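# Move the inverted beaker onto a drying-rack peg

## Task

Pick up the beaker that sits upside down on the shelved bench by the door, and hang it on one of the pegs of the drying rack standing on the shelved bench by the window. It must go far enough onto the peg that the peg alone supports it. The task fails if the beaker touches the floor, if it breaks (glass breaks from a drop of more than a few centimetres or a hard knock), or if the robot falls or ends up tilted. Release the beaker and move the robot away at the end; a beaker that stays put only because the robot is holding it does not count.

## Robot and tools

Robot: a Hello Robot Stretch 4 with a single arm. It has an omni-wheel base, a lift that rides up a mast, a telescoping arm that reaches forward, a three-joint wrist (yaw, pitch, roll) and a two-finger gripper with bendy steel fingers. It stands about 1.6 m tall, and the rim of the base lies within 0.23 m of the base origin. Cameras: head_camera (420x560 pinhole), head_left_camera and head_right_camera (420x672 fisheye), and wrist_camera (616x392).

Frames: the base frame sits on the floor under the centre of the base, with x forward, y left and z up. hand_pose is a point between the open fingertips, given in the base frame. With all wrist joints at zero its axes line up with the base frame. The printed value may differ somewhat from the true position. The odometry frame is wherever the base frame was when the scene began. Heading is positive to the left and runs from -3.142 to 3.142.

execute_actions: its argument is actions, a list with exactly one action or with none (none just reports state and images). It also takes an optional cameras list naming which images to return: any of head_camera, head_left_camera, head_right_camera, wrist_camera, or all. Leaving it out or passing null also means all, and [] means no images. An action holds base and/or joints, plus optional pace and contact_limits. Alternatively it holds only end_of_arm set to "enable_torque", which turns wrist or gripper motors back on after a torque fault. All motions in one action start together.
- base: exactly one relative move, measured from where the base last reported itself. translate_m is metres straight ahead, forward positive, range -2 to 2. strafe_m is metres sideways, left positive, range -2 to 2. rotate_rad turns in place, counter-clockwise positive, range -3.2 to 3.2.
- joints: a single object keyed by joint name, giving absolute targets (not offsets). lift_m is 0 to 1.2 m. arm_m is extension, 0 to 0.55 m. wrist_yaw_rad is -1.134 to 4.276, where 0 is forward, positive turns left, 3.14 is folded back, and above 3.4 the arm may get in the way. wrist_pitch_rad is -1.117 to 4.259, where 0 is level and 1.57 points straight down. wrist_roll_rad is -1.117 to 4.259, where 0 puts the fingers level with each other and positive turns clockwise as seen from behind. gripper_m is the fingertip gap, -0.038 to 0.141 m; values below 0 press the tips together. The tolerances for done are lift/arm ±0.004, yaw/roll ±0.02, pitch ±0.05 and gripper ±0.004. A joint target outside its range gets clipped, and the result says so. Any other bad value or unknown key rejects the whole call. Any joint or base you leave out may still be driving toward its previous target.
- pace: slow, default, fast or max. Base speed is 0.1/0.3/0.4/0.6 m/s and turning is 1/2/3/4 rad/s. When the lift is above 0.2 these limits drop, down to 0.3 m/s and 1 rad/s at a lift of 1.2.
- contact_limits: only arm_m can be set, from 0 (stops at the gentlest touch) to 0.75. The default is 0.5.
No single action runs longer than 15 s. To unfold the wrist at the start, send lift_m 0.4 together with wrist_yaw_rad 0.

wait: seconds, 0 to 10. The robot keeps its current commands and you get state and images back. zoom_image: camera plus region [x0,y0,x1,y1] in that camera's latest full image, at most 504x504 pixels. read_manual only returns licence texts. finished_scene: scene number (1 or 2). It ends that scene for good, and its result gives the next task. If you reply without making a tool call, everything ends.

Result lines: base_status and joint_status say how each motion ended. done means it reached the target; for the base it only means the wheels turned the commanded amount, even if they slipped. off_target means it stopped short and may still be pushing. contact_stop_at_<key> means it hit something; the lift, arm or wheels then go slack, so the lift may sag under load and the base may drift. limit_stop_at_own_body means it was stopped by self-collision, which is a risk with pitch below -0.2 combined with roll below -0.4 or above 4. limit_stop_at_tilt means the robot leans more than 6 degrees and the lift, arm and wheels go slack. torque_fault means a wrist or gripper motor went limp; send enable_torque. If a stop is reported, any later calls in that same reply are skipped. on_its_own lists things you did not command; there, "held at" means the target being held. lidar_m gives 12 ranges in 30-degree sectors counter-clockwise from straight ahead (the 4th is left, the 7th behind, the 10th right). A dash means nothing seen or closer than 0.25 m, and glass may not show up. wrist_depth_mm is a 7x7 grid of depths from 100 to 2000 mm, and glass is left out. motor_effort is in percent with the peak in brackets, and each motor has a small fixed bias. A firm grip shows up as a change in gripper effort when the commanded gripper_m is 0 or more. A load in a level gripper pushes wrist pitch effort away from 0. turned_by_wheels vs turned_by_imu: a gap above about 0.1 rad points to slipping or a collision, and the heading error is roughly their difference. base_tilt is in degrees (forward and right positive), with an offset of up to about 1.5.

Gripping: command a gap smaller than the beaker's width. Squeezing harder pulls the object toward the wrist; opening pushes it away. If the fingertips jam against a surface below them, raise the lift.

Avoid: dropping the beaker or letting it reach the floor, knocks, pressing hard against the bench or rack, and tipping the robot over (turning or driving with more than 1 kg held and arm_m above 0.2, steady pushes made high up). Move gently near glass, use low arm contact limits, and set the beaker down firmly onto the peg before opening the gripper. While you think, the robot holds its last command, and loose objects may sometimes get bumped.

Each tool is called after "Request:" by a JSON object that holds its "method" and its "body", one argument or row to a line.

## Session

Request:
{"method": "execute_actions", "body": {
  "actions": []
}}

Scene clock: 0.00 s.
base_odometry: x=+0.000 y=+0.000 heading=+0.000 (m, m, rad; odometry frame)
turned_by_wheels: +0.000 (rad since the last result)
turned_by_imu: +0.000 (rad since the last result)
base_tilt: forward=+0.0 right=+0.8 (deg)
lidar_m: 1.36 1.41 2.15 1.53 1.58 1.87 1.75 1.82 1.23 1.12 1.16 1.48
base_status: not commanded
joint_positions: lift_m=+0.289 arm_m=-0.001 wrist_yaw_rad=+3.227 wrist_pitch_rad=-0.013 wrist_roll_rad=-0.010 gripper_m=+0.057
joint_status: not commanded
motor_effort: lift_m=+20 arm_m=+0 wrist_yaw_rad=-2 wrist_pitch_rad=-5 wrist_roll_rad=-1 gripper_m=-5 wheel_0=+0 wheel_1=+0 wheel_2=+0 (%)
hand_pose: x=-0.1246 y=+0.0624 z=+0.4707 quat_wxyz=(-0.043, +0.007, -0.005, +0.999) (m; base frame)
wrist_depth_mm: - 136 135 - - - - / - - 133 - - - - / - - 132 - - - - / - 112 132 - - - - / 139 135 - - - - - / 200 - 1708 - 210 1756 1661 / 193 1281 683 156 1138 1118 1182
pictures: head_camera, head_left_camera, head_right_camera, wrist_camera
Images, in order (width x height): head_camera 420x560, head_left_camera 420x672, head_right_camera 420x672, wrist_camera 616x392.

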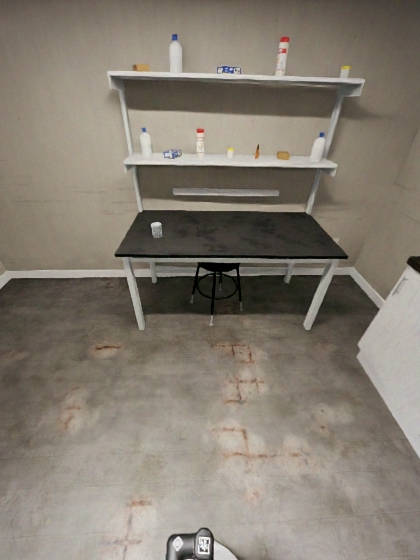

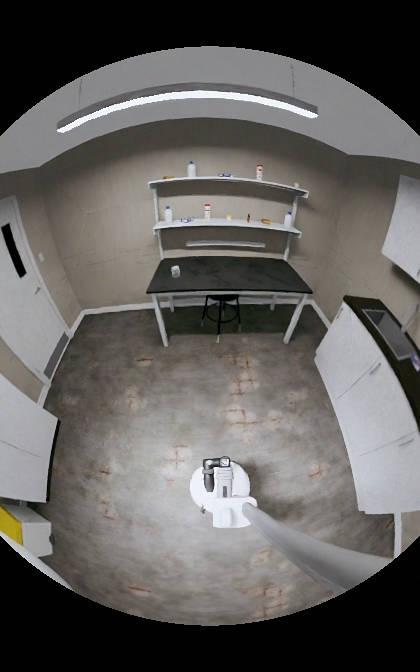

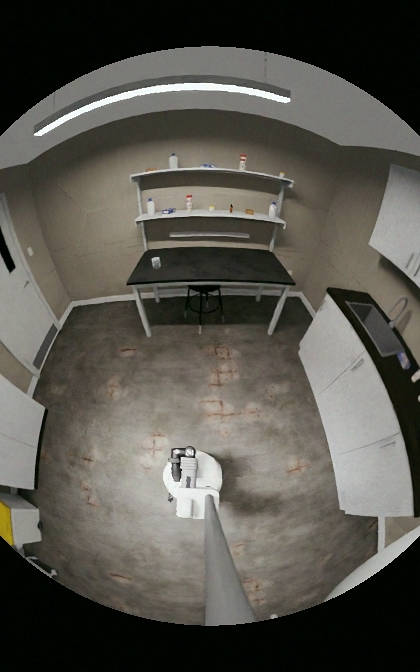

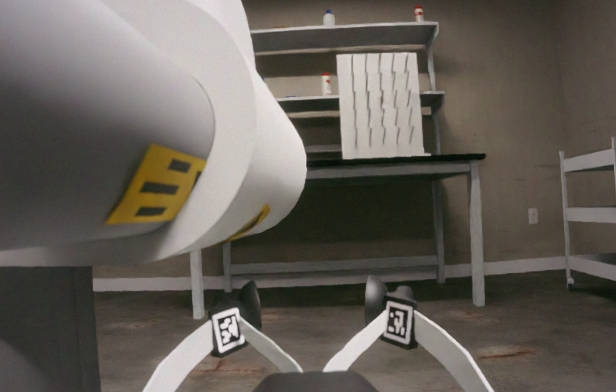

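Request:
{"method": "zoom_image", "body": {
  "camera": "head_camera",
  "region": [100, 190, 240, 270]
}}

Request:
{"method": "zoom_image", "body": {
  "camera": "wrist_camera",
  "region": [300, 30, 500, 180]
}}

Region (100, 190, 240, 270) of head_camera's 420x560 image, scaled by 3.600, with more detail than that image has; it fills the top 288 rows of this view, and the rest is white.

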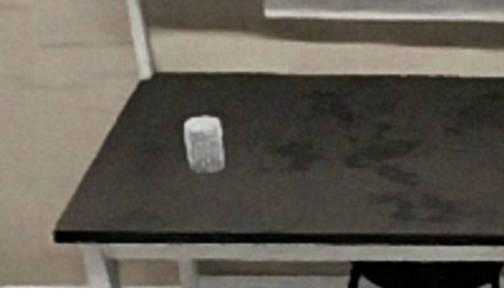

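Region (300, 30, 500, 180) of wrist_camera's 616x392 image, scaled by 2.520; it fills the top 378 rows of this view, and the rest is white.

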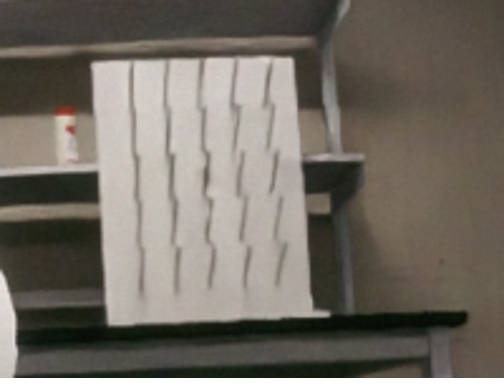

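Request:
{"method": "execute_actions", "body": {
  "actions": [
    {"base": {"translate_m": 0.95}, "joints": {"lift_m": 0.76, "wrist_yaw_rad": 0, "gripper_m": 0.13}, "pace": "fast"}
  ],
  "cameras": []
}}

Request:
{"method": "execute_actions", "body": {
  "actions": [
    {"base": {"strafe_m": 0.46}}
  ],
  "cameras": ["head_camera", "wrist_camera"]
}}

Scene clock: 27.07 s.
base_odometry: x=+0.950 y=+0.000 heading=+0.000 (m, m, rad; odometry frame)
turned_by_wheels: +0.000 (rad since the last result)
turned_by_imu: -0.004 (rad since the last result)
base_tilt: forward=+0.1 right=+0.8 (deg)
lidar_m: 0.43 0.44 0.58 2.04 1.72 2.16 3.40 1.69 1.12 1.02 0.70 0.48
base_status: done
joint_positions: lift_m=+0.760 arm_m=-0.001 wrist_yaw_rad=+0.000 wrist_pitch_rad=-0.013 wrist_roll_rad=-0.010 gripper_m=+0.130
joint_status: all done
motor_effort: lift_m=+22(21) arm_m=+0(0) wrist_yaw_rad=-2(8) wrist_pitch_rad=-5(5) wrist_roll_rad=-1(1) gripper_m=-3(2) wheel_0=+1(7) wheel_1=+2(7) wheel_2=+2(13) (%)
hand_pose: x=+0.4588 y=-0.0873 z=+0.9419 quat_wxyz=(+1.000, -0.005, -0.007, +0.000) (m; base frame)
wrist_depth_mm: 991 991 1025 1025 1042 1098 1078 / 788 991 788 768 809 809 798 / 946 976 1008 1008 1042 1042 1098 / 960 991 991 1042 1025 1060 1098 / 960 991 1008 1008 1025 1060 1098 / 931 809 809 891 820 621 723 / 609 559 521 148 525 496 512
pictures: none
No camera images: the call's "cameras" was empty. Leave "cameras" out to get every camera's image.

Scene clock: 29.93 s.
base_odometry: x=+0.950 y=+0.460 heading=+0.000 (m, m, rad; odometry frame)
turned_by_wheels: +0.000 (rad since the last result)
turned_by_imu: -0.001 (rad since the last result)
base_tilt: forward=+0.1 right=+0.8 (deg)
lidar_m: 0.40 0.42 1.58 1.58 1.29 1.54 3.44 2.86 1.64 1.50 0.61 0.43
base_status: done
joint_positions: lift_m=+0.760 arm_m=-0.001 wrist_yaw_rad=+0.000 wrist_pitch_rad=-0.013 wrist_roll_rad=-0.010 gripper_m=+0.130
joint_status: not commanded
motor_effort: lift_m=+21(22) arm_m=+0(0) wrist_yaw_rad=+0(3) wrist_pitch_rad=-5(5) wrist_roll_rad=-1(1) gripper_m=-1(2) wheel_0=-3(10) wheel_1=+1(12) wheel_2=+1(0) (%)
hand_pose: x=+0.4587 y=-0.0874 z=+0.9419 quat_wxyz=(+1.000, -0.005, -0.007, +0.000) (m; base frame)
wrist_depth_mm: 960 976 991 991 1008 1008 1060 / 931 960 732 768 798 820 820 / 931 931 946 976 991 1025 1042 / 931 946 960 991 1025 1025 1042 / 931 946 946 960 991 1008 1042 / 917 946 820 866 820 621 723 / 917 750 525 148 521 496 517
pictures: head_camera, wrist_camera
Images, in order (width x height): head_camera 420x560, wrist_camera 616x392.

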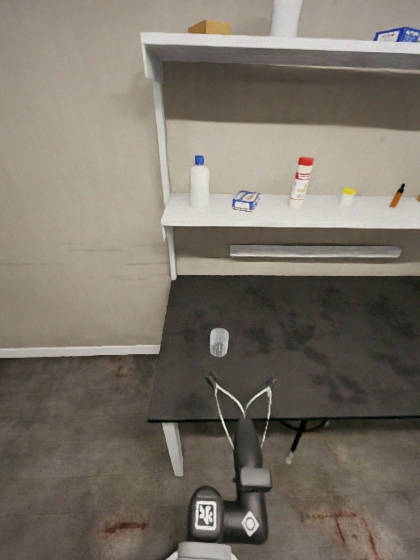

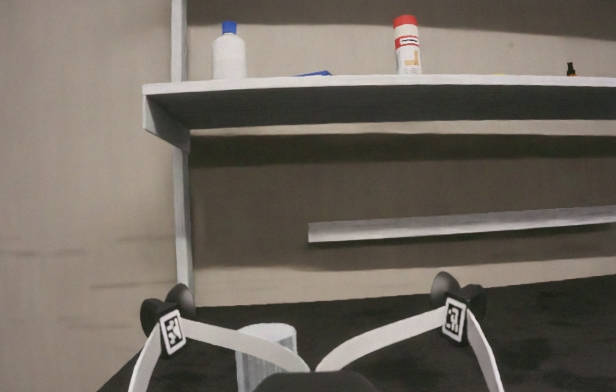

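Request:
{"method": "execute_actions", "body": {
  "actions": [
    {"base": {"strafe_m": 0.048}, "joints": {"lift_m": 0.635, "arm_m": 0.1}}
  ],
  "cameras": ["head_camera", "wrist_camera"]
}}

Scene clock: 47.83 s.
base_odometry: x=+0.950 y=+0.508 heading=+0.000 (m, m, rad; odometry frame)
turned_by_wheels: +0.000 (rad since the last result)
turned_by_imu: -0.001 (rad since the last result)
base_tilt: forward=+0.1 right=+0.9 (deg)
lidar_m: 0.39 0.42 1.56 1.51 1.24 1.48 3.09 2.86 1.71 1.54 0.66 0.42
base_status: done
joint_positions: lift_m=+0.635 arm_m=+0.099 wrist_yaw_rad=+0.000 wrist_pitch_rad=-0.013 wrist_roll_rad=-0.010 gripper_m=+0.130
joint_status: all done
motor_effort: lift_m=+18(19) arm_m=+7(8) wrist_yaw_rad=+0(0) wrist_pitch_rad=-5(6) wrist_roll_rad=-1(1) gripper_m=+1(1) wheel_0=-2(10) wheel_1=+3(11) wheel_2=+0(1) (%)
hand_pose: x=+0.5581 y=-0.0874 z=+0.8172 quat_wxyz=(+1.000, -0.005, -0.007, +0.000) (m; base frame)
wrist_depth_mm: 854 866 691 715 732 732 741 / 842 854 878 904 904 917 931 / 842 854 866 878 904 917 931 / 842 842 866 878 904 917 917 / 831 854 788 878 809 741 668 / 831 373 370 402 375 286 342 / 278 258 240 148 242 229 238
pictures: head_camera, wrist_camera
Images, in order (width x height): head_camera 420x560, wrist_camera 616x392.

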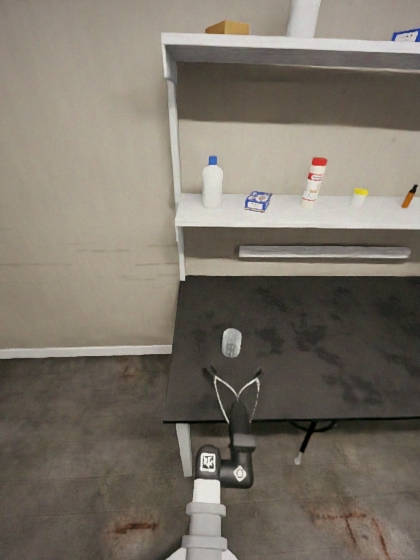

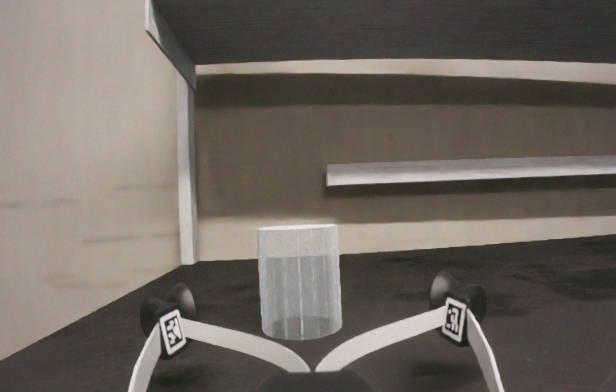

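Request:
{"method": "execute_actions", "body": {
  "actions": [
    {"joints": {"lift_m": 0.62, "arm_m": 0.25}}
  ],
  "cameras": ["head_camera", "wrist_camera"]
}}

Scene clock: 55.20 s.
base_odometry: x=+0.950 y=+0.508 heading=+0.000 (m, m, rad; odometry frame)
turned_by_wheels: +0.000 (rad since the last result)
turned_by_imu: +0.019 (rad since the last result)
base_tilt: forward=+0.1 right=+0.8 (deg)
lidar_m: 0.41 0.47 1.64 1.52 1.27 1.48 3.45 2.87 1.69 1.54 0.62 0.48
base_status: not commanded
joint_positions: lift_m=+0.621 arm_m=+0.119 wrist_yaw_rad=-0.002 wrist_pitch_rad=-0.012 wrist_roll_rad=-0.010 gripper_m=+0.130
joint_status: arm_m contact_stop (moved +0.020 of +0.151); the others done
on_its_own: arm_m is slack since a contact_stop (your +0.250 is given up)
motor_effort: lift_m=+19(19) arm_m=+0(26) wrist_yaw_rad=+2(50) wrist_pitch_rad=-7(22) wrist_roll_rad=-1(4) gripper_m=-4(1) wheel_0=+0(2) wheel_1=+2(7) wheel_2=-1(13) (%)
hand_pose: x=+0.5780 y=-0.0879 z=+0.8024 quat_wxyz=(+1.000, -0.005, -0.006, -0.001) (m; base frame)
wrist_depth_mm: 842 866 699 750 750 750 778 / 831 842 854 891 891 904 917 / 820 854 866 866 878 878 904 / 831 842 854 854 866 878 891 / 809 831 788 778 683 634 564 / 809 320 319 347 320 245 291 / 239 222 205 149 208 196 -
pictures: head_camera, wrist_camera
Images, in order (width x height): head_camera 420x560, wrist_camera 616x392.

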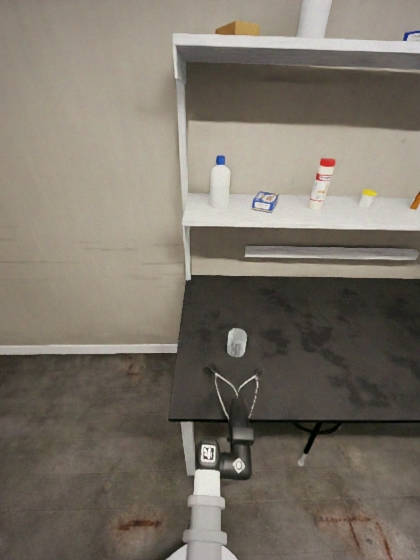

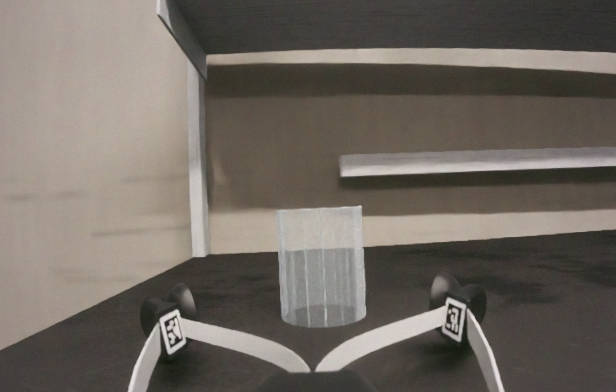

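Request:
{"method": "execute_actions", "body": {
  "actions": [
    {"joints": {"lift_m": 0.77, "arm_m": 0.1, "wrist_pitch_rad": 0.5}}
  ],
  "cameras": []
}}

Request:
{"method": "execute_actions", "body": {
  "actions": [
    {"joints": {"arm_m": 0.2}}
  ],
  "cameras": ["head_camera", "wrist_camera"]
}}

Scene clock: 63.47 s.
base_odometry: x=+0.950 y=+0.508 heading=+0.001 (m, m, rad; odometry frame)
turned_by_wheels: +0.000 (rad since the last result)
turned_by_imu: -0.001 (rad since the last result)
base_tilt: forward=+0.1 right=+0.8 (deg)
lidar_m: 0.41 0.41 1.63 1.54 1.26 1.46 3.46 2.88 1.69 1.54 0.60 0.41
base_status: not commanded
joint_positions: lift_m=+0.770 arm_m=+0.101 wrist_yaw_rad=+0.000 wrist_pitch_rad=+0.501 wrist_roll_rad=-0.010 gripper_m=+0.130
joint_status: all done
motor_effort: lift_m=+23(21) arm_m=-7(11) wrist_yaw_rad=-3(18) wrist_pitch_rad=-3(96) wrist_roll_rad=-1(1) gripper_m=-1(2) wheel_0=-1(1) wheel_1=+2(2) wheel_2=+3(6) (%)
hand_pose: x=+0.5252 y=-0.0873 z=+0.8093 quat_wxyz=(+0.969, -0.005, +0.248, +0.001) (m; base frame)
wrist_depth_mm: 741 750 759 788 809 809 831 / 788 809 798 831 854 854 854 / 842 866 621 597 585 569 554 / 917 504 442 433 421 413 404 / 960 349 345 338 329 325 319 / 282 272 271 278 270 244 260 / 245 235 229 149 229 223 -
pictures: none
No camera images: the call's "cameras" was empty. Leave "cameras" out to get every camera's image.

Scene clock: 64.77 s.
base_odometry: x=+0.950 y=+0.508 heading=+0.001 (m, m, rad; odometry frame)
turned_by_wheels: +0.000 (rad since the last result)
turned_by_imu: +0.000 (rad since the last result)
base_tilt: forward=+0.0 right=+0.8 (deg)
lidar_m: 0.40 0.43 1.59 1.51 1.26 1.46 3.45 2.86 1.71 1.56 0.62 0.43
base_status: not commanded
joint_positions: lift_m=+0.770 arm_m=+0.199 wrist_yaw_rad=+0.000 wrist_pitch_rad=+0.502 wrist_roll_rad=-0.010 gripper_m=+0.130
joint_status: all done
motor_effort: lift_m=+23(23) arm_m=+7(8) wrist_yaw_rad=-2(2) wrist_pitch_rad=-4(4) wrist_roll_rad=-1(1) gripper_m=-2(1) wheel_0=-1(1) wheel_1=+2(2) wheel_2=+3(3) (%)
hand_pose: x=+0.6226 y=-0.0874 z=+0.8093 quat_wxyz=(+0.969, -0.005, +0.248, +0.001) (m; base frame)
wrist_depth_mm: 654 668 691 699 668 683 732 / 699 707 732 750 750 750 768 / 768 759 615 580 580 559 554 / 809 480 442 427 421 410 404 / 866 349 342 338 330 324 319 / 285 271 270 276 270 244 260 / 243 235 227 149 228 222 -
pictures: head_camera, wrist_camera
Images, in order (width x height): head_camera 420x560, wrist_camera 616x392.

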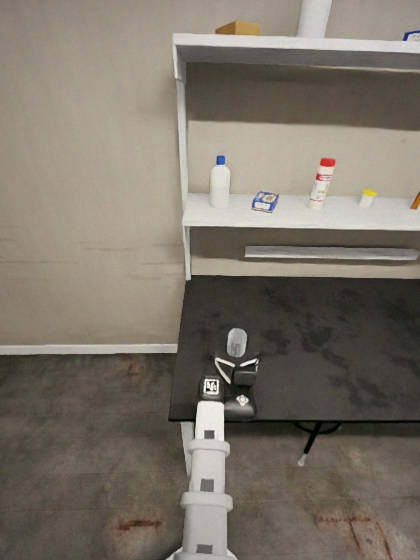

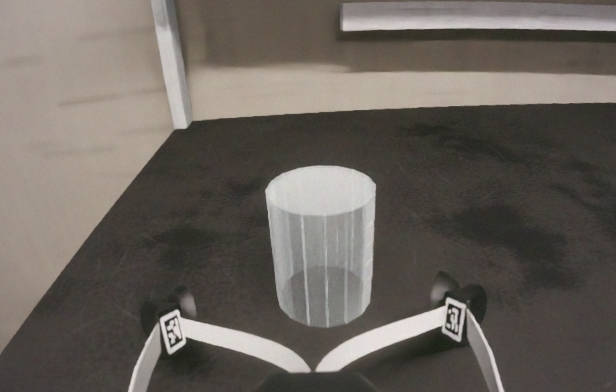

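Request:
{"method": "execute_actions", "body": {
  "actions": [
    {"joints": {"arm_m": 0.27}}
  ],
  "cameras": ["wrist_camera"]
}}

Scene clock: 72.80 s.
base_odometry: x=+0.950 y=+0.508 heading=+0.001 (m, m, rad; odometry frame)
turned_by_wheels: +0.000 (rad since the last result)
turned_by_imu: -0.001 (rad since the last result)
base_tilt: forward=+0.1 right=+0.9 (deg)
lidar_m: 0.39 0.44 1.61 1.52 1.23 1.46 3.44 2.87 1.69 1.54 0.62 0.40
base_status: not commanded
joint_positions: lift_m=+0.770 arm_m=+0.269 wrist_yaw_rad=+0.000 wrist_pitch_rad=+0.502 wrist_roll_rad=-0.010 gripper_m=+0.130
joint_status: all done
motor_effort: lift_m=+22(23) arm_m=+7(7) wrist_yaw_rad=+0(2) wrist_pitch_rad=-4(4) wrist_roll_rad=-1(1) gripper_m=+0(0) wheel_0=-1(1) wheel_1=+2(2) wheel_2=+3(3) (%)
hand_pose: x=+0.6926 y=-0.0874 z=+0.8093 quat_wxyz=(+0.969, -0.005, +0.248, +0.001) (m; base frame)
wrist_depth_mm: 603 603 627 640 609 609 661 / 634 647 668 683 691 691 707 / 683 691 615 603 574 564 554 / 732 477 436 427 421 410 404 / 788 347 343 338 330 324 314 / 283 270 267 276 268 244 259 / 243 235 226 149 227 222 -
pictures: wrist_camera
Images, in order (width x height): wrist_camera 616x392.

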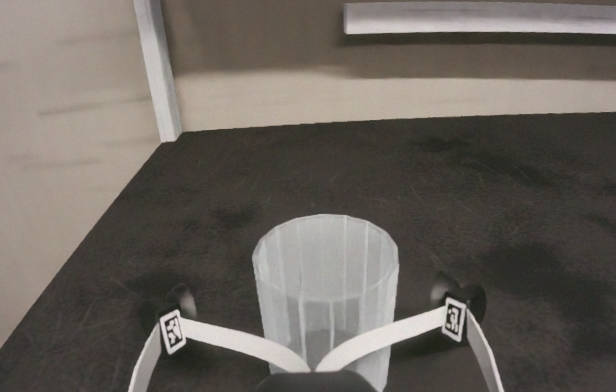

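Request:
{"method": "execute_actions", "body": {
  "actions": [
    {"joints": {"gripper_m": 0.03}}
  ],
  "cameras": ["wrist_camera"]
}}

Scene clock: 83.00 s.
base_odometry: x=+0.950 y=+0.508 heading=+0.001 (m, m, rad; odometry frame)
turned_by_wheels: +0.000 (rad since the last result)
turned_by_imu: -0.002 (rad since the last result)
base_tilt: forward=+0.1 right=+0.8 (deg)
lidar_m: 0.39 0.42 1.58 1.54 1.26 1.45 3.43 2.89 1.68 1.55 0.65 0.45
base_status: not commanded
joint_positions: lift_m=+0.770 arm_m=+0.269 wrist_yaw_rad=+0.000 wrist_pitch_rad=+0.502 wrist_roll_rad=-0.010 gripper_m=+0.030
joint_status: all done
motor_effort: lift_m=+23(23) arm_m=+7(7) wrist_yaw_rad=-1(2) wrist_pitch_rad=-6(6) wrist_roll_rad=-1(1) gripper_m=-15(17) wheel_0=-1(0) wheel_1=+2(2) wheel_2=+3(2) (%)
hand_pose: x=+0.6925 y=-0.0874 z=+0.8091 quat_wxyz=(+0.969, -0.005, +0.249, +0.001) (m; base frame)
wrist_depth_mm: 603 609 627 647 609 615 661 / 634 640 654 683 691 699 699 / 683 691 609 591 569 554 554 / 741 469 436 430 415 404 402 / 788 345 342 336 329 320 317 / 281 281 257 276 211 265 258 / 241 226 212 236 220 216 -
pictures: wrist_camera
Images, in order (width x height): wrist_camera 616x392.

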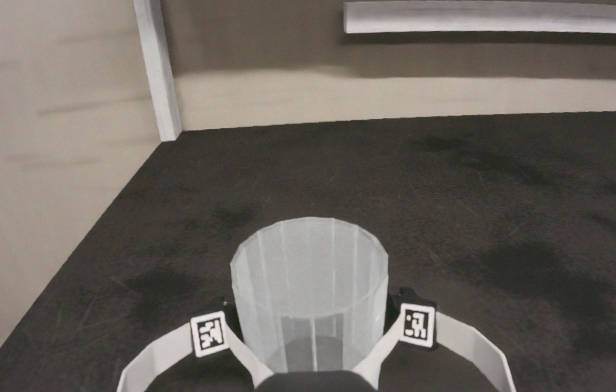

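Gripped. Lift and retract, then turn around.

Request:
{"method": "execute_actions", "body": {
  "actions": [
    {"joints": {"lift_m": 0.85}}
  ],
  "cameras": ["wrist_camera"]
}}

Request:
{"method": "execute_actions", "body": {
  "actions": [
    {"base": {"translate_m": -0.3}, "joints": {"arm_m": 0.0}}
  ],
  "cameras": []
}}

Request:
{"method": "execute_actions", "body": {
  "actions": [
    {"base": {"rotate_rad": 3.14}}
  ]
}}

Scene clock: 90.23 s.
base_odometry: x=+0.950 y=+0.508 heading=+0.001 (m, m, rad; odometry frame)
turned_by_wheels: +0.000 (rad since the last result)
turned_by_imu: -0.001 (rad since the last result)
base_tilt: forward=+0.2 right=+0.8 (deg)
lidar_m: 0.39 0.47 1.61 1.54 1.25 1.50 3.49 2.85 1.68 1.55 0.61 0.44
base_status: not commanded
joint_positions: lift_m=+0.850 arm_m=+0.269 wrist_yaw_rad=+0.000 wrist_pitch_rad=+0.503 wrist_roll_rad=-0.010 gripper_m=+0.030
joint_status: all done
motor_effort: lift_m=+22(25) arm_m=+7(7) wrist_yaw_rad=-2(0) wrist_pitch_rad=-7(6) wrist_roll_rad=-1(1) gripper_m=-19(17) wheel_0=-1(1) wheel_1=+2(2) wheel_2=+2(3) (%)
hand_pose: x=+0.6924 y=-0.0874 z=+0.8890 quat_wxyz=(+0.969, -0.005, +0.249, +0.001) (m; base frame)
wrist_depth_mm: 597 609 627 654 634 654 661 / 634 640 668 691 676 691 707 / 683 691 707 723 723 741 741 / 741 741 609 603 580 574 549 / 788 778 477 469 455 445 436 / 854 392 362 384 210 368 362 / 917 315 256 330 307 301 314
pictures: wrist_camera
Images, in order (width x height): wrist_camera 616x392.

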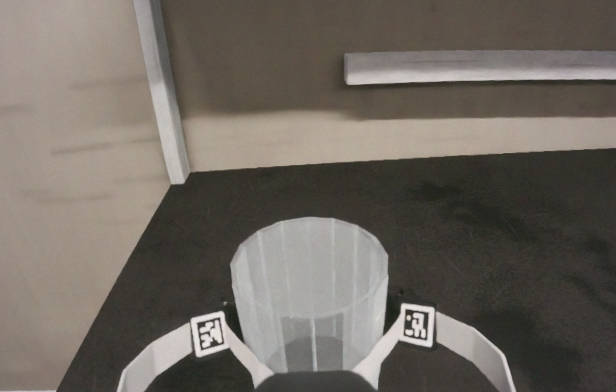

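Scene clock: 92.70 s.
base_odometry: x=+0.650 y=+0.508 heading=+0.000 (m, m, rad; odometry frame)
turned_by_wheels: +0.000 (rad since the last result)
turned_by_imu: -0.001 (rad since the last result)
base_tilt: forward=+0.1 right=+0.8 (deg)
lidar_m: 0.68 1.54 1.62 1.30 1.09 1.48 2.52 2.51 1.71 1.59 1.08 0.72
base_status: done
joint_positions: lift_m=+0.850 arm_m=+0.001 wrist_yaw_rad=+0.000 wrist_pitch_rad=+0.503 wrist_roll_rad=-0.010 gripper_m=+0.030
joint_status: all done
motor_effort: lift_m=+23(23) arm_m=-7(6) wrist_yaw_rad=+1(2) wrist_pitch_rad=-7(8) wrist_roll_rad=-1(1) gripper_m=-18(21) wheel_0=-2(6) wheel_1=-4(6) wheel_2=+1(10) (%)
hand_pose: x=+0.4249 y=-0.0875 z=+0.8889 quat_wxyz=(+0.969, -0.005, +0.249, +0.001) (m; base frame)
wrist_depth_mm: 1078 1118 1138 1160 1160 1138 1182 / 1138 1182 1205 1205 1255 1205 1229 / 1281 1281 946 820 798 778 768 / 1308 1366 615 603 591 574 591 / 1430 1464 591 1430 1397 820 960 / 1430 1397 627 1430 211 1308 1308 / 1281 1160 452 1205 1138 917 1160
pictures: none
No camera images: the call's "cameras" was empty. Leave "cameras" out to get every camera's image.

Scene clock: 95.57 s.
base_odometry: x=+0.650 y=+0.508 heading=+3.140 (m, m, rad; odometry frame)
turned_by_wheels: +3.140 (rad since the last result)
turned_by_imu: +3.084 (rad since the last result)
base_tilt: forward=+0.1 right=+0.8 (deg)
lidar_m: 2.40 2.50 1.70 1.57 1.08 0.73 0.71 1.53 1.59 1.23 1.14 1.47
base_status: done
joint_positions: lift_m=+0.850 arm_m=+0.001 wrist_yaw_rad=+0.000 wrist_pitch_rad=+0.503 wrist_roll_rad=-0.010 gripper_m=+0.030
joint_status: not commanded
motor_effort: lift_m=+21(23) arm_m=-7(7) wrist_yaw_rad=-2(1) wrist_pitch_rad=-7(7) wrist_roll_rad=-1(1) gripper_m=-14(18) wheel_0=-1(8) wheel_1=-4(9) wheel_2=+1(10) (%)
hand_pose: x=+0.4249 y=-0.0874 z=+0.8890 quat_wxyz=(+0.969, -0.005, +0.249, +0.001) (m; base frame)
wrist_depth_mm: - - - - - - 1921 / - - - - - - 1863 / - - - - - - 1618 / - - - - - - 1366 / 1756 1756 1756 1708 1708 1661 1499 / 1464 1464 1336 1397 211 1366 1308 / 1255 1138 683 1205 1138 1098 1160
pictures: head_camera, head_left_camera, head_right_camera, wrist_camera
Images, in order (width x height): head_camera 420x560, head_left_camera 420x672, head_right_camera 420x672, wrist_camera 616x392.

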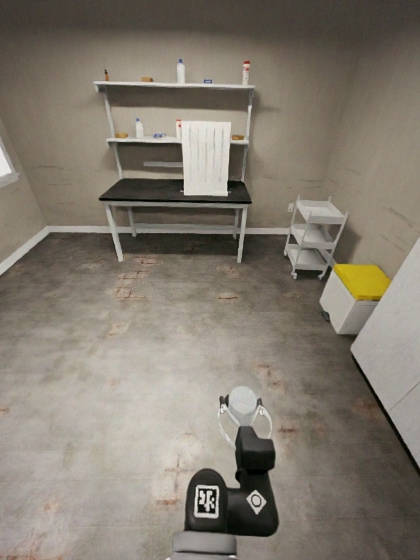

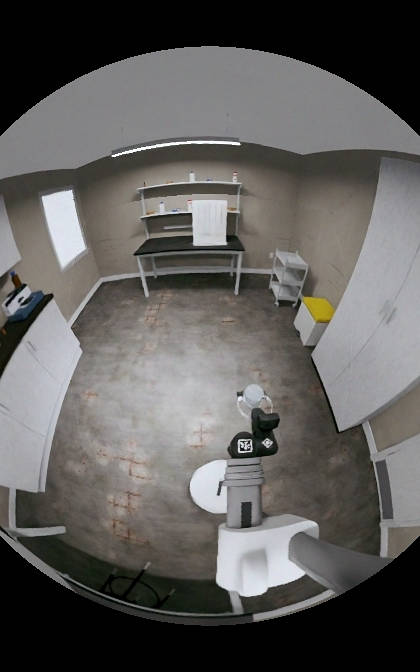

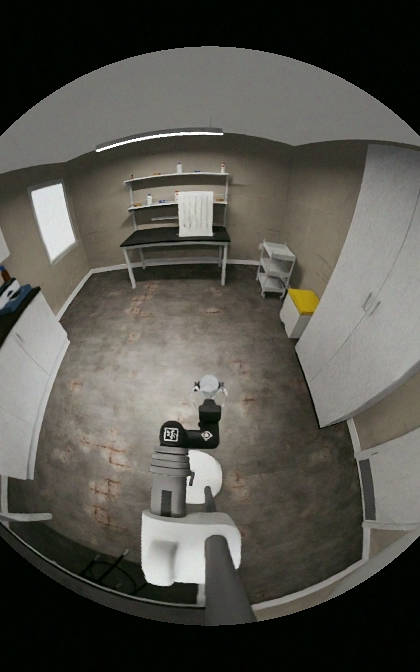

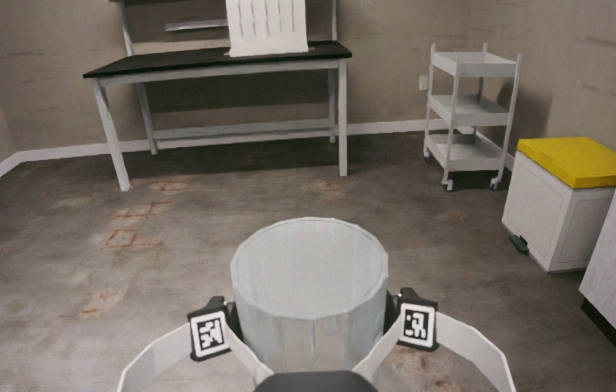

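Request:
{"method": "execute_actions", "body": {
  "actions": [
    {"base": {"rotate_rad": 0.045}}
  ],
  "cameras": []
}}

Request:
{"method": "execute_actions", "body": {
  "actions": [
    {"base": {"translate_m": 1.9}, "joints": {"lift_m": 1.0, "wrist_pitch_rad": 0.0}, "pace": "fast"}
  ],
  "cameras": ["head_camera", "wrist_camera"]
}}

Scene clock: 102.43 s.
base_odometry: x=+0.650 y=+0.508 heading=-3.099 (m, m, rad; odometry frame)
turned_by_wheels: +0.045 (rad since the last result)
turned_by_imu: +0.043 (rad since the last result)
base_tilt: forward=+0.1 right=+0.8 (deg)
lidar_m: 2.42 2.54 1.69 1.58 1.04 0.76 0.69 1.55 1.62 1.14 1.13 1.56
base_status: done
joint_positions: lift_m=+0.850 arm_m=+0.001 wrist_yaw_rad=+0.000 wrist_pitch_rad=+0.503 wrist_roll_rad=-0.010 gripper_m=+0.030
joint_status: not commanded
motor_effort: lift_m=+21(21) arm_m=-7(7) wrist_yaw_rad=-1(1) wrist_pitch_rad=-7(7) wrist_roll_rad=-1(1) gripper_m=-19(17) wheel_0=-4(5) wheel_1=+0(8) wheel_2=-1(6) (%)
hand_pose: x=+0.4249 y=-0.0874 z=+0.8890 quat_wxyz=(+0.969, -0.005, +0.249, +0.001) (m; base frame)
wrist_depth_mm: - - - - - - - / - - - - - - - / - - - - - - 1863 / - - - - - - 1464 / 1863 1756 1756 1756 1708 1661 1499 / 1430 1464 1308 1397 211 1366 1366 / 1229 1182 683 1255 1160 1118 1160
pictures: none
No camera images: the call's "cameras" was empty. Leave "cameras" out to get every camera's image.

Scene clock: 108.67 s.
base_odometry: x=-1.248 y=+0.426 heading=-3.098 (m, m, rad; odometry frame)
turned_by_wheels: +0.000 (rad since the last result)
turned_by_imu: -0.006 (rad since the last result)
base_tilt: forward=+0.1 right=+0.8 (deg)
lidar_m: 0.51 0.53 0.74 2.21 1.73 2.31 2.81 1.54 1.15 1.02 0.94 0.54
base_status: done
joint_positions: lift_m=+1.000 arm_m=+0.001 wrist_yaw_rad=+0.000 wrist_pitch_rad=+0.003 wrist_roll_rad=-0.010 gripper_m=+0.030
joint_status: all done
motor_effort: lift_m=+23(25) arm_m=-7(7) wrist_yaw_rad=-1(1) wrist_pitch_rad=-9(15) wrist_roll_rad=-1(1) gripper_m=-19(21) wheel_0=+1(8) wheel_1=+3(8) wheel_2=+0(11) (%)
hand_pose: x=+0.4606 y=-0.0874 z=+1.1770 quat_wxyz=(+1.000, -0.005, +0.002, +0.000) (m; base frame)
wrist_depth_mm: 842 854 904 960 931 1098 1098 / 1118 1118 1118 1118 1118 1098 1118 / 1138 554 559 569 1138 1098 1138 / 1098 559 554 559 723 1118 1118 / 1098 554 554 559 1008 1118 1138 / 1098 554 477 554 211 1098 1118 / 1098 508 342 554 559 976 1118
pictures: head_camera, wrist_camera
Images, in order (width x height): head_camera 420x560, wrist_camera 616x392.

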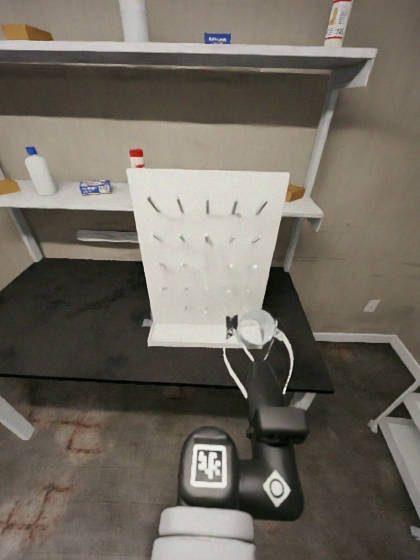

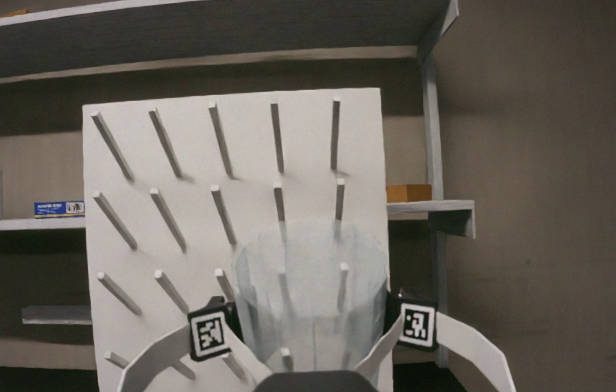

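Request:
{"method": "execute_actions", "body": {
  "actions": [
    {"base": {"strafe_m": -0.04}, "joints": {"lift_m": 1.14, "wrist_pitch_rad": -0.285, "arm_m": 0.12}}
  ],
  "cameras": ["head_camera", "wrist_camera"]
}}

Scene clock: 138.13 s.
base_odometry: x=-1.250 y=+0.466 heading=-3.098 (m, m, rad; odometry frame)
turned_by_wheels: +0.000 (rad since the last result)
turned_by_imu: -0.001 (rad since the last result)
base_tilt: forward=+0.1 right=+0.8 (deg)
lidar_m: 0.52 0.53 0.77 2.19 1.80 2.36 2.90 1.46 1.10 1.05 0.92 0.51
base_status: done
joint_positions: lift_m=+1.140 arm_m=+0.119 wrist_yaw_rad=+0.000 wrist_pitch_rad=-0.282 wrist_roll_rad=-0.010 gripper_m=+0.030
joint_status: all done
motor_effort: lift_m=+23(23) arm_m=+7(9) wrist_yaw_rad=+0(2) wrist_pitch_rad=-9(15) wrist_roll_rad=-1(1) gripper_m=-18(16) wheel_0=+2(10) wheel_1=+0(11) wheel_2=+0(1) (%)
hand_pose: x=+0.5668 y=-0.0874 z=+1.3982 quat_wxyz=(+0.990, -0.005, -0.140, -0.001) (m; base frame)
wrist_depth_mm: 1255 1255 1229 1205 1255 1255 1205 / 1205 1138 1182 1160 1182 1160 1160 / 1118 1098 1118 1078 842 1078 1098 / 831 866 891 904 946 1025 1042 / 1008 1008 1008 1008 1008 1008 1025 / 976 946 436 449 211 960 931 / 427 418 266 427 569 820 904
pictures: head_camera, wrist_camera
Images, in order (width x height): head_camera 420x560, wrist_camera 616x392.

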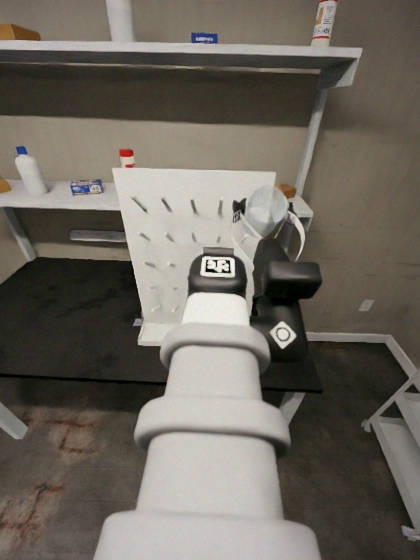

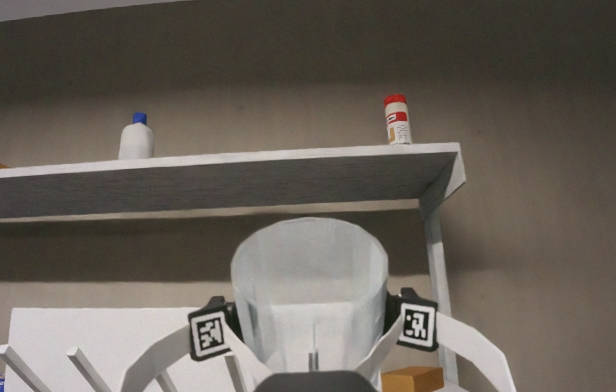

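Request:
{"method": "execute_actions", "body": {
  "actions": [
    {"joints": {"arm_m": 0.213}, "contact_limits": {"arm_m": 0.15}}
  ],
  "cameras": ["head_camera", "wrist_camera", "head_right_camera"]
}}

Scene clock: 143.37 s.
base_odometry: x=-1.250 y=+0.466 heading=-3.098 (m, m, rad; odometry frame)
turned_by_wheels: +0.000 (rad since the last result)
turned_by_imu: -0.001 (rad since the last result)
base_tilt: forward=+0.1 right=+0.8 (deg)
lidar_m: 0.51 0.54 0.76 2.22 1.80 2.40 2.82 1.52 1.09 1.03 0.92 0.56
base_status: not commanded
joint_positions: lift_m=+1.140 arm_m=+0.212 wrist_yaw_rad=+0.000 wrist_pitch_rad=-0.282 wrist_roll_rad=-0.010 gripper_m=+0.030
joint_status: all done
motor_effort: lift_m=+23(23) arm_m=+7(6) wrist_yaw_rad=-2(1) wrist_pitch_rad=-9(9) wrist_roll_rad=-1(1) gripper_m=-15(16) wheel_0=+2(2) wheel_1=+0(0) wheel_2=+0(0) (%)
contact_limits: arm_m 0.15
hand_pose: x=+0.6598 y=-0.0874 z=+1.3982 quat_wxyz=(+0.990, -0.005, -0.140, -0.001) (m; base frame)
wrist_depth_mm: 1138 1118 1098 1098 1118 1098 1078 / 1078 1078 1060 1060 1025 1060 1025 / 1008 668 691 654 676 991 1008 / 831 854 891 946 960 946 946 / 931 931 931 917 917 917 917 / 355 353 349 351 212 866 878 / 343 253 222 342 345 723 842
pictures: head_camera, head_right_camera, wrist_camera
Images, in order (width x height): head_camera 420x560, head_right_camera 420x672, wrist_camera 616x392.

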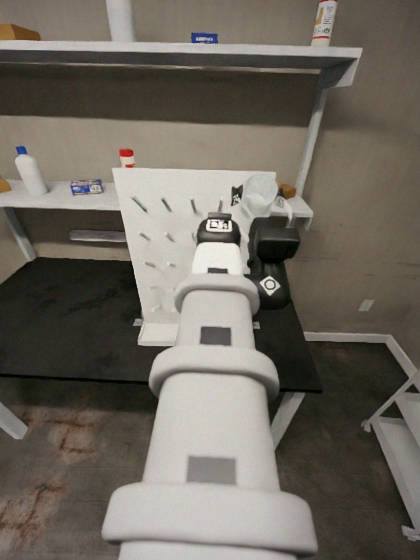

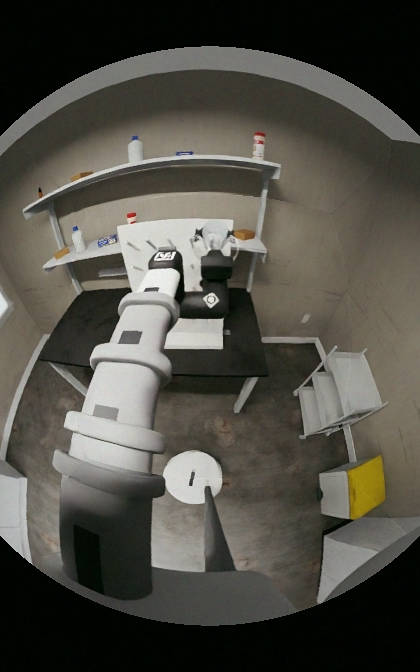

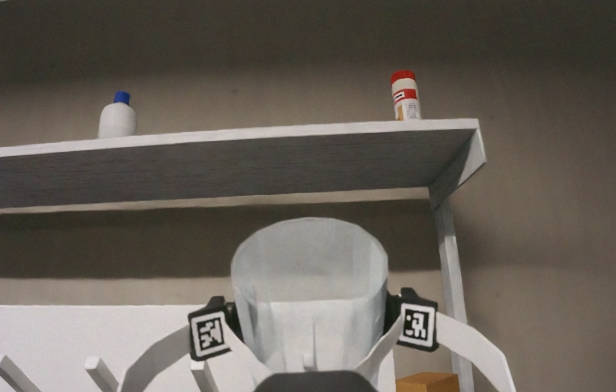

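Request:
{"method": "execute_actions", "body": {
  "actions": [
    {"joints": {"arm_m": 0.245, "lift_m": 1.108}, "pace": "slow", "contact_limits": {"arm_m": 0.15}}
  ],
  "cameras": ["wrist_camera"]
}}

Request:
{"method": "execute_actions", "body": {
  "actions": [
    {"joints": {"arm_m": 0.272, "lift_m": 1.081}, "pace": "slow", "contact_limits": {"arm_m": 0.15}}
  ],
  "cameras": ["wrist_camera", "head_camera"]
}}

Scene clock: 153.47 s.
base_odometry: x=-1.250 y=+0.466 heading=-3.098 (m, m, rad; odometry frame)
turned_by_wheels: +0.000 (rad since the last result)
turned_by_imu: -0.002 (rad since the last result)
base_tilt: forward=+0.1 right=+0.8 (deg)
lidar_m: 0.50 0.54 0.74 2.21 1.77 2.41 2.84 1.51 1.10 1.01 0.93 0.53
base_status: not commanded
joint_positions: lift_m=+1.108 arm_m=+0.244 wrist_yaw_rad=+0.000 wrist_pitch_rad=-0.282 wrist_roll_rad=-0.010 gripper_m=+0.030
joint_status: all done
motor_effort: lift_m=+18(21) arm_m=+7(8) wrist_yaw_rad=-3(4) wrist_pitch_rad=-7(8) wrist_roll_rad=-1(1) gripper_m=-19(17) wheel_0=+2(2) wheel_1=+0(0) wheel_2=+0(2) (%)
contact_limits: arm_m 0.15
hand_pose: x=+0.6917 y=-0.0873 z=+1.3668 quat_wxyz=(+0.990, -0.005, -0.141, -0.001) (m; base frame)
wrist_depth_mm: 1078 1060 1060 1078 1078 1078 1060 / 1025 1025 1025 1025 732 1008 1025 / 647 654 676 699 715 946 976 / 904 917 946 917 931 917 931 / 904 878 891 891 878 878 878 / 324 325 224 324 211 842 854 / 310 250 224 314 310 591 809
pictures: wrist_camera
Images, in order (width x height): wrist_camera 616x392.

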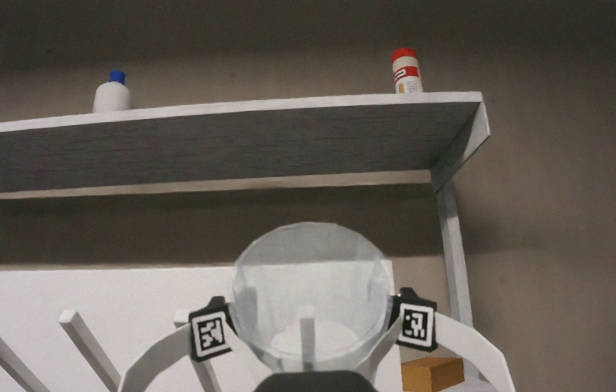

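Scene clock: 154.80 s.
base_odometry: x=-1.250 y=+0.466 heading=-3.098 (m, m, rad; odometry frame)
turned_by_wheels: +0.000 (rad since the last result)
turned_by_imu: +0.000 (rad since the last result)
base_tilt: forward=+0.1 right=+0.8 (deg)
lidar_m: 0.49 0.53 0.74 2.19 1.78 2.37 2.86 1.50 1.10 1.03 0.92 0.53
base_status: not commanded
joint_positions: lift_m=+1.082 arm_m=+0.271 wrist_yaw_rad=+0.003 wrist_pitch_rad=-0.293 wrist_roll_rad=-0.010 gripper_m=+0.030
joint_status: all done
on_its_own: wrist_pitch_rad is at rest, and its effort (+24) is outside its rest range (-23 to +23)
motor_effort: lift_m=+13(19) arm_m=+7(8) wrist_yaw_rad=-8(9) wrist_pitch_rad=+24(41) wrist_roll_rad=-1(1) gripper_m=-15(20) wheel_0=+2(2) wheel_1=+0(1) wheel_2=+0(0) (%)
contact_limits: arm_m 0.15
hand_pose: x=+0.7181 y=-0.0867 z=+1.3432 quat_wxyz=(+0.989, -0.005, -0.146, +0.001) (m; base frame)
wrist_depth_mm: 1078 1060 1060 1060 1060 1042 1042 / 1025 1025 991 609 615 960 1008 / 668 683 707 723 723 917 946 / 904 904 917 891 891 891 904 / 314 315 315 312 842 842 842 / 293 298 218 300 202 809 820 / 287 246 197 286 285 564 788
pictures: head_camera, wrist_camera
Images, in order (width x height): head_camera 420x560, wrist_camera 616x392.

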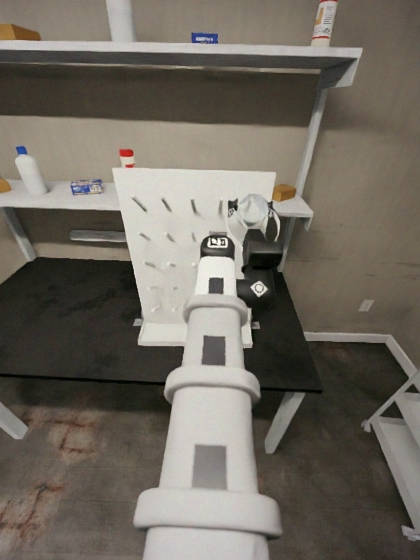

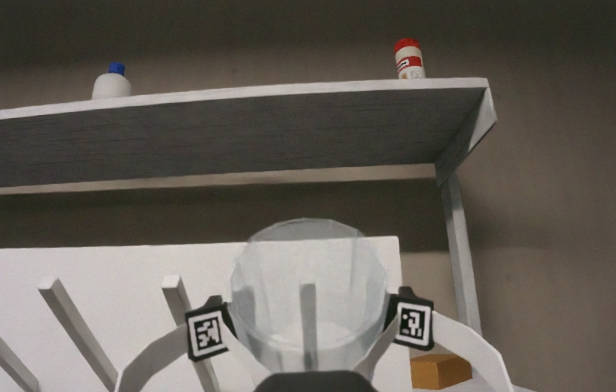

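Request:
{"method": "execute_actions", "body": {
  "actions": [
    {"joints": {"gripper_m": 0.1}}
  ],
  "cameras": ["wrist_camera", "head_camera"]
}}

Scene clock: 159.83 s.
base_odometry: x=-1.250 y=+0.466 heading=-3.098 (m, m, rad; odometry frame)
turned_by_wheels: +0.000 (rad since the last result)
turned_by_imu: -0.002 (rad since the last result)
base_tilt: forward=+0.0 right=+0.8 (deg)
lidar_m: 0.51 0.54 0.75 2.17 1.80 2.37 2.86 1.47 1.10 1.02 0.90 0.55
base_status: not commanded
joint_positions: lift_m=+1.081 arm_m=+0.271 wrist_yaw_rad=-0.002 wrist_pitch_rad=-0.282 wrist_roll_rad=-0.010 gripper_m=+0.100
joint_status: all done
motor_effort: lift_m=+18(18) arm_m=+7(7) wrist_yaw_rad=+4(8) wrist_pitch_rad=-6(24) wrist_roll_rad=-1(1) gripper_m=-4(21) wheel_0=+2(1) wheel_1=+0(0) wheel_2=-1(1) (%)
hand_pose: x=+0.7185 y=-0.0881 z=+1.3398 quat_wxyz=(+0.990, -0.005, -0.141, -0.002) (m; base frame)
wrist_depth_mm: 1042 1025 1025 1042 1042 1042 1042 / 991 707 621 627 609 960 1008 / 683 707 723 759 788 931 931 / 904 904 904 917 904 891 904 / 310 312 314 312 854 854 854 / 294 298 222 297 296 809 820 / 286 283 285 154 289 574 798
pictures: head_camera, wrist_camera
Images, in order (width x height): head_camera 420x560, wrist_camera 616x392.

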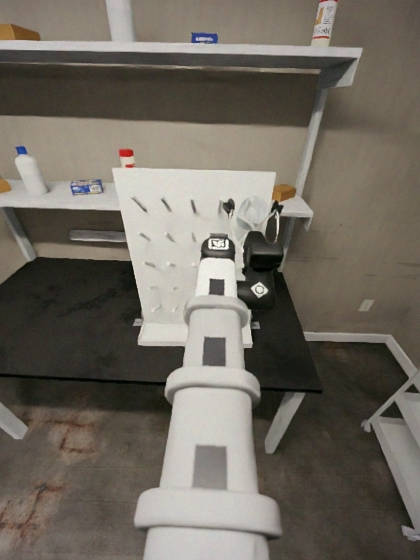

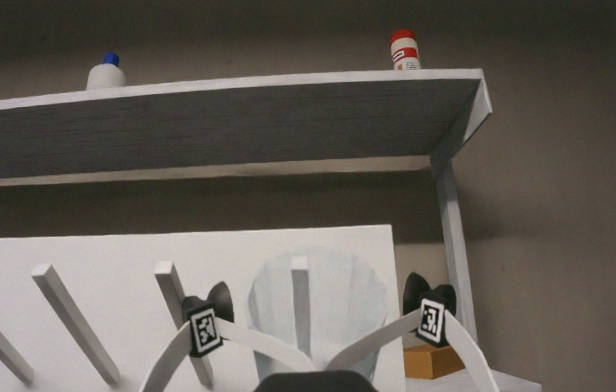

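Request:
{"method": "execute_actions", "body": {
  "actions": [
    {"joints": {"arm_m": 0.05}, "pace": "slow"}
  ],
  "cameras": ["wrist_camera", "head_camera"]
}}

Scene clock: 166.83 s.
base_odometry: x=-1.250 y=+0.466 heading=-3.098 (m, m, rad; odometry frame)
turned_by_wheels: +0.000 (rad since the last result)
turned_by_imu: -0.002 (rad since the last result)
base_tilt: forward=+0.0 right=+0.8 (deg)
lidar_m: 0.51 0.54 0.77 2.21 1.77 2.36 2.84 1.50 1.10 1.01 0.93 0.54
base_status: not commanded
joint_positions: lift_m=+1.081 arm_m=+0.051 wrist_yaw_rad=+0.000 wrist_pitch_rad=-0.282 wrist_roll_rad=-0.010 gripper_m=+0.100
joint_status: all done
motor_effort: lift_m=+18(18) arm_m=-7(8) wrist_yaw_rad=-1(6) wrist_pitch_rad=-6(7) wrist_roll_rad=-1(1) gripper_m=-2(2) wheel_0=+2(2) wheel_1=+1(1) wheel_2=+0(0) (%)
hand_pose: x=+0.4992 y=-0.0874 z=+1.3398 quat_wxyz=(+0.990, -0.005, -0.141, -0.001) (m; base frame)
wrist_depth_mm: 1336 1308 1308 1308 1366 1336 1308 / 1255 1255 1255 1205 1255 1255 1229 / 1205 946 1205 866 878 1182 1205 / 1008 1025 1098 1098 1098 1138 1138 / 1078 1060 1060 1060 1078 1060 1060 / 521 508 415 504 504 1025 1025 / 492 480 484 150 647 931 991
pictures: head_camera, wrist_camera
Images, in order (width x height): head_camera 420x560, wrist_camera 616x392.

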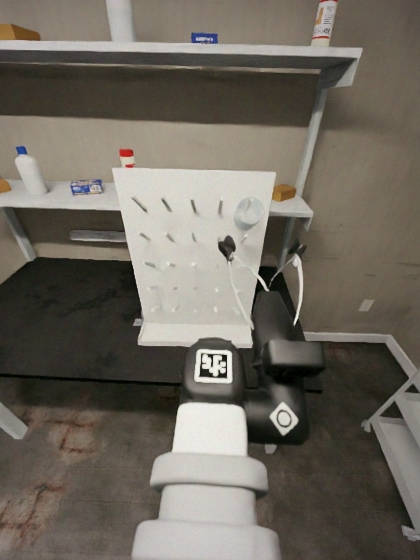

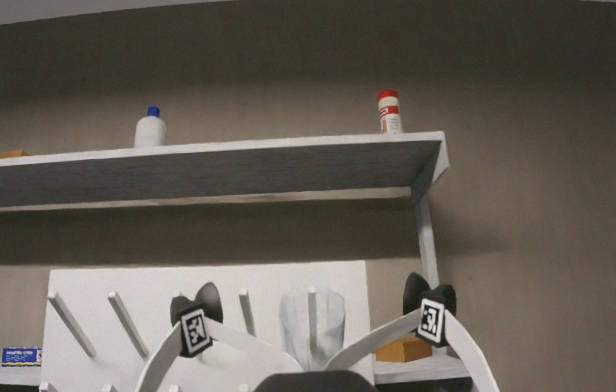

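The beaker is hanging on the peg.

Request:
{"method": "finished_scene", "body": {
  "scene": 1
}}

The scene is finished: the task was done.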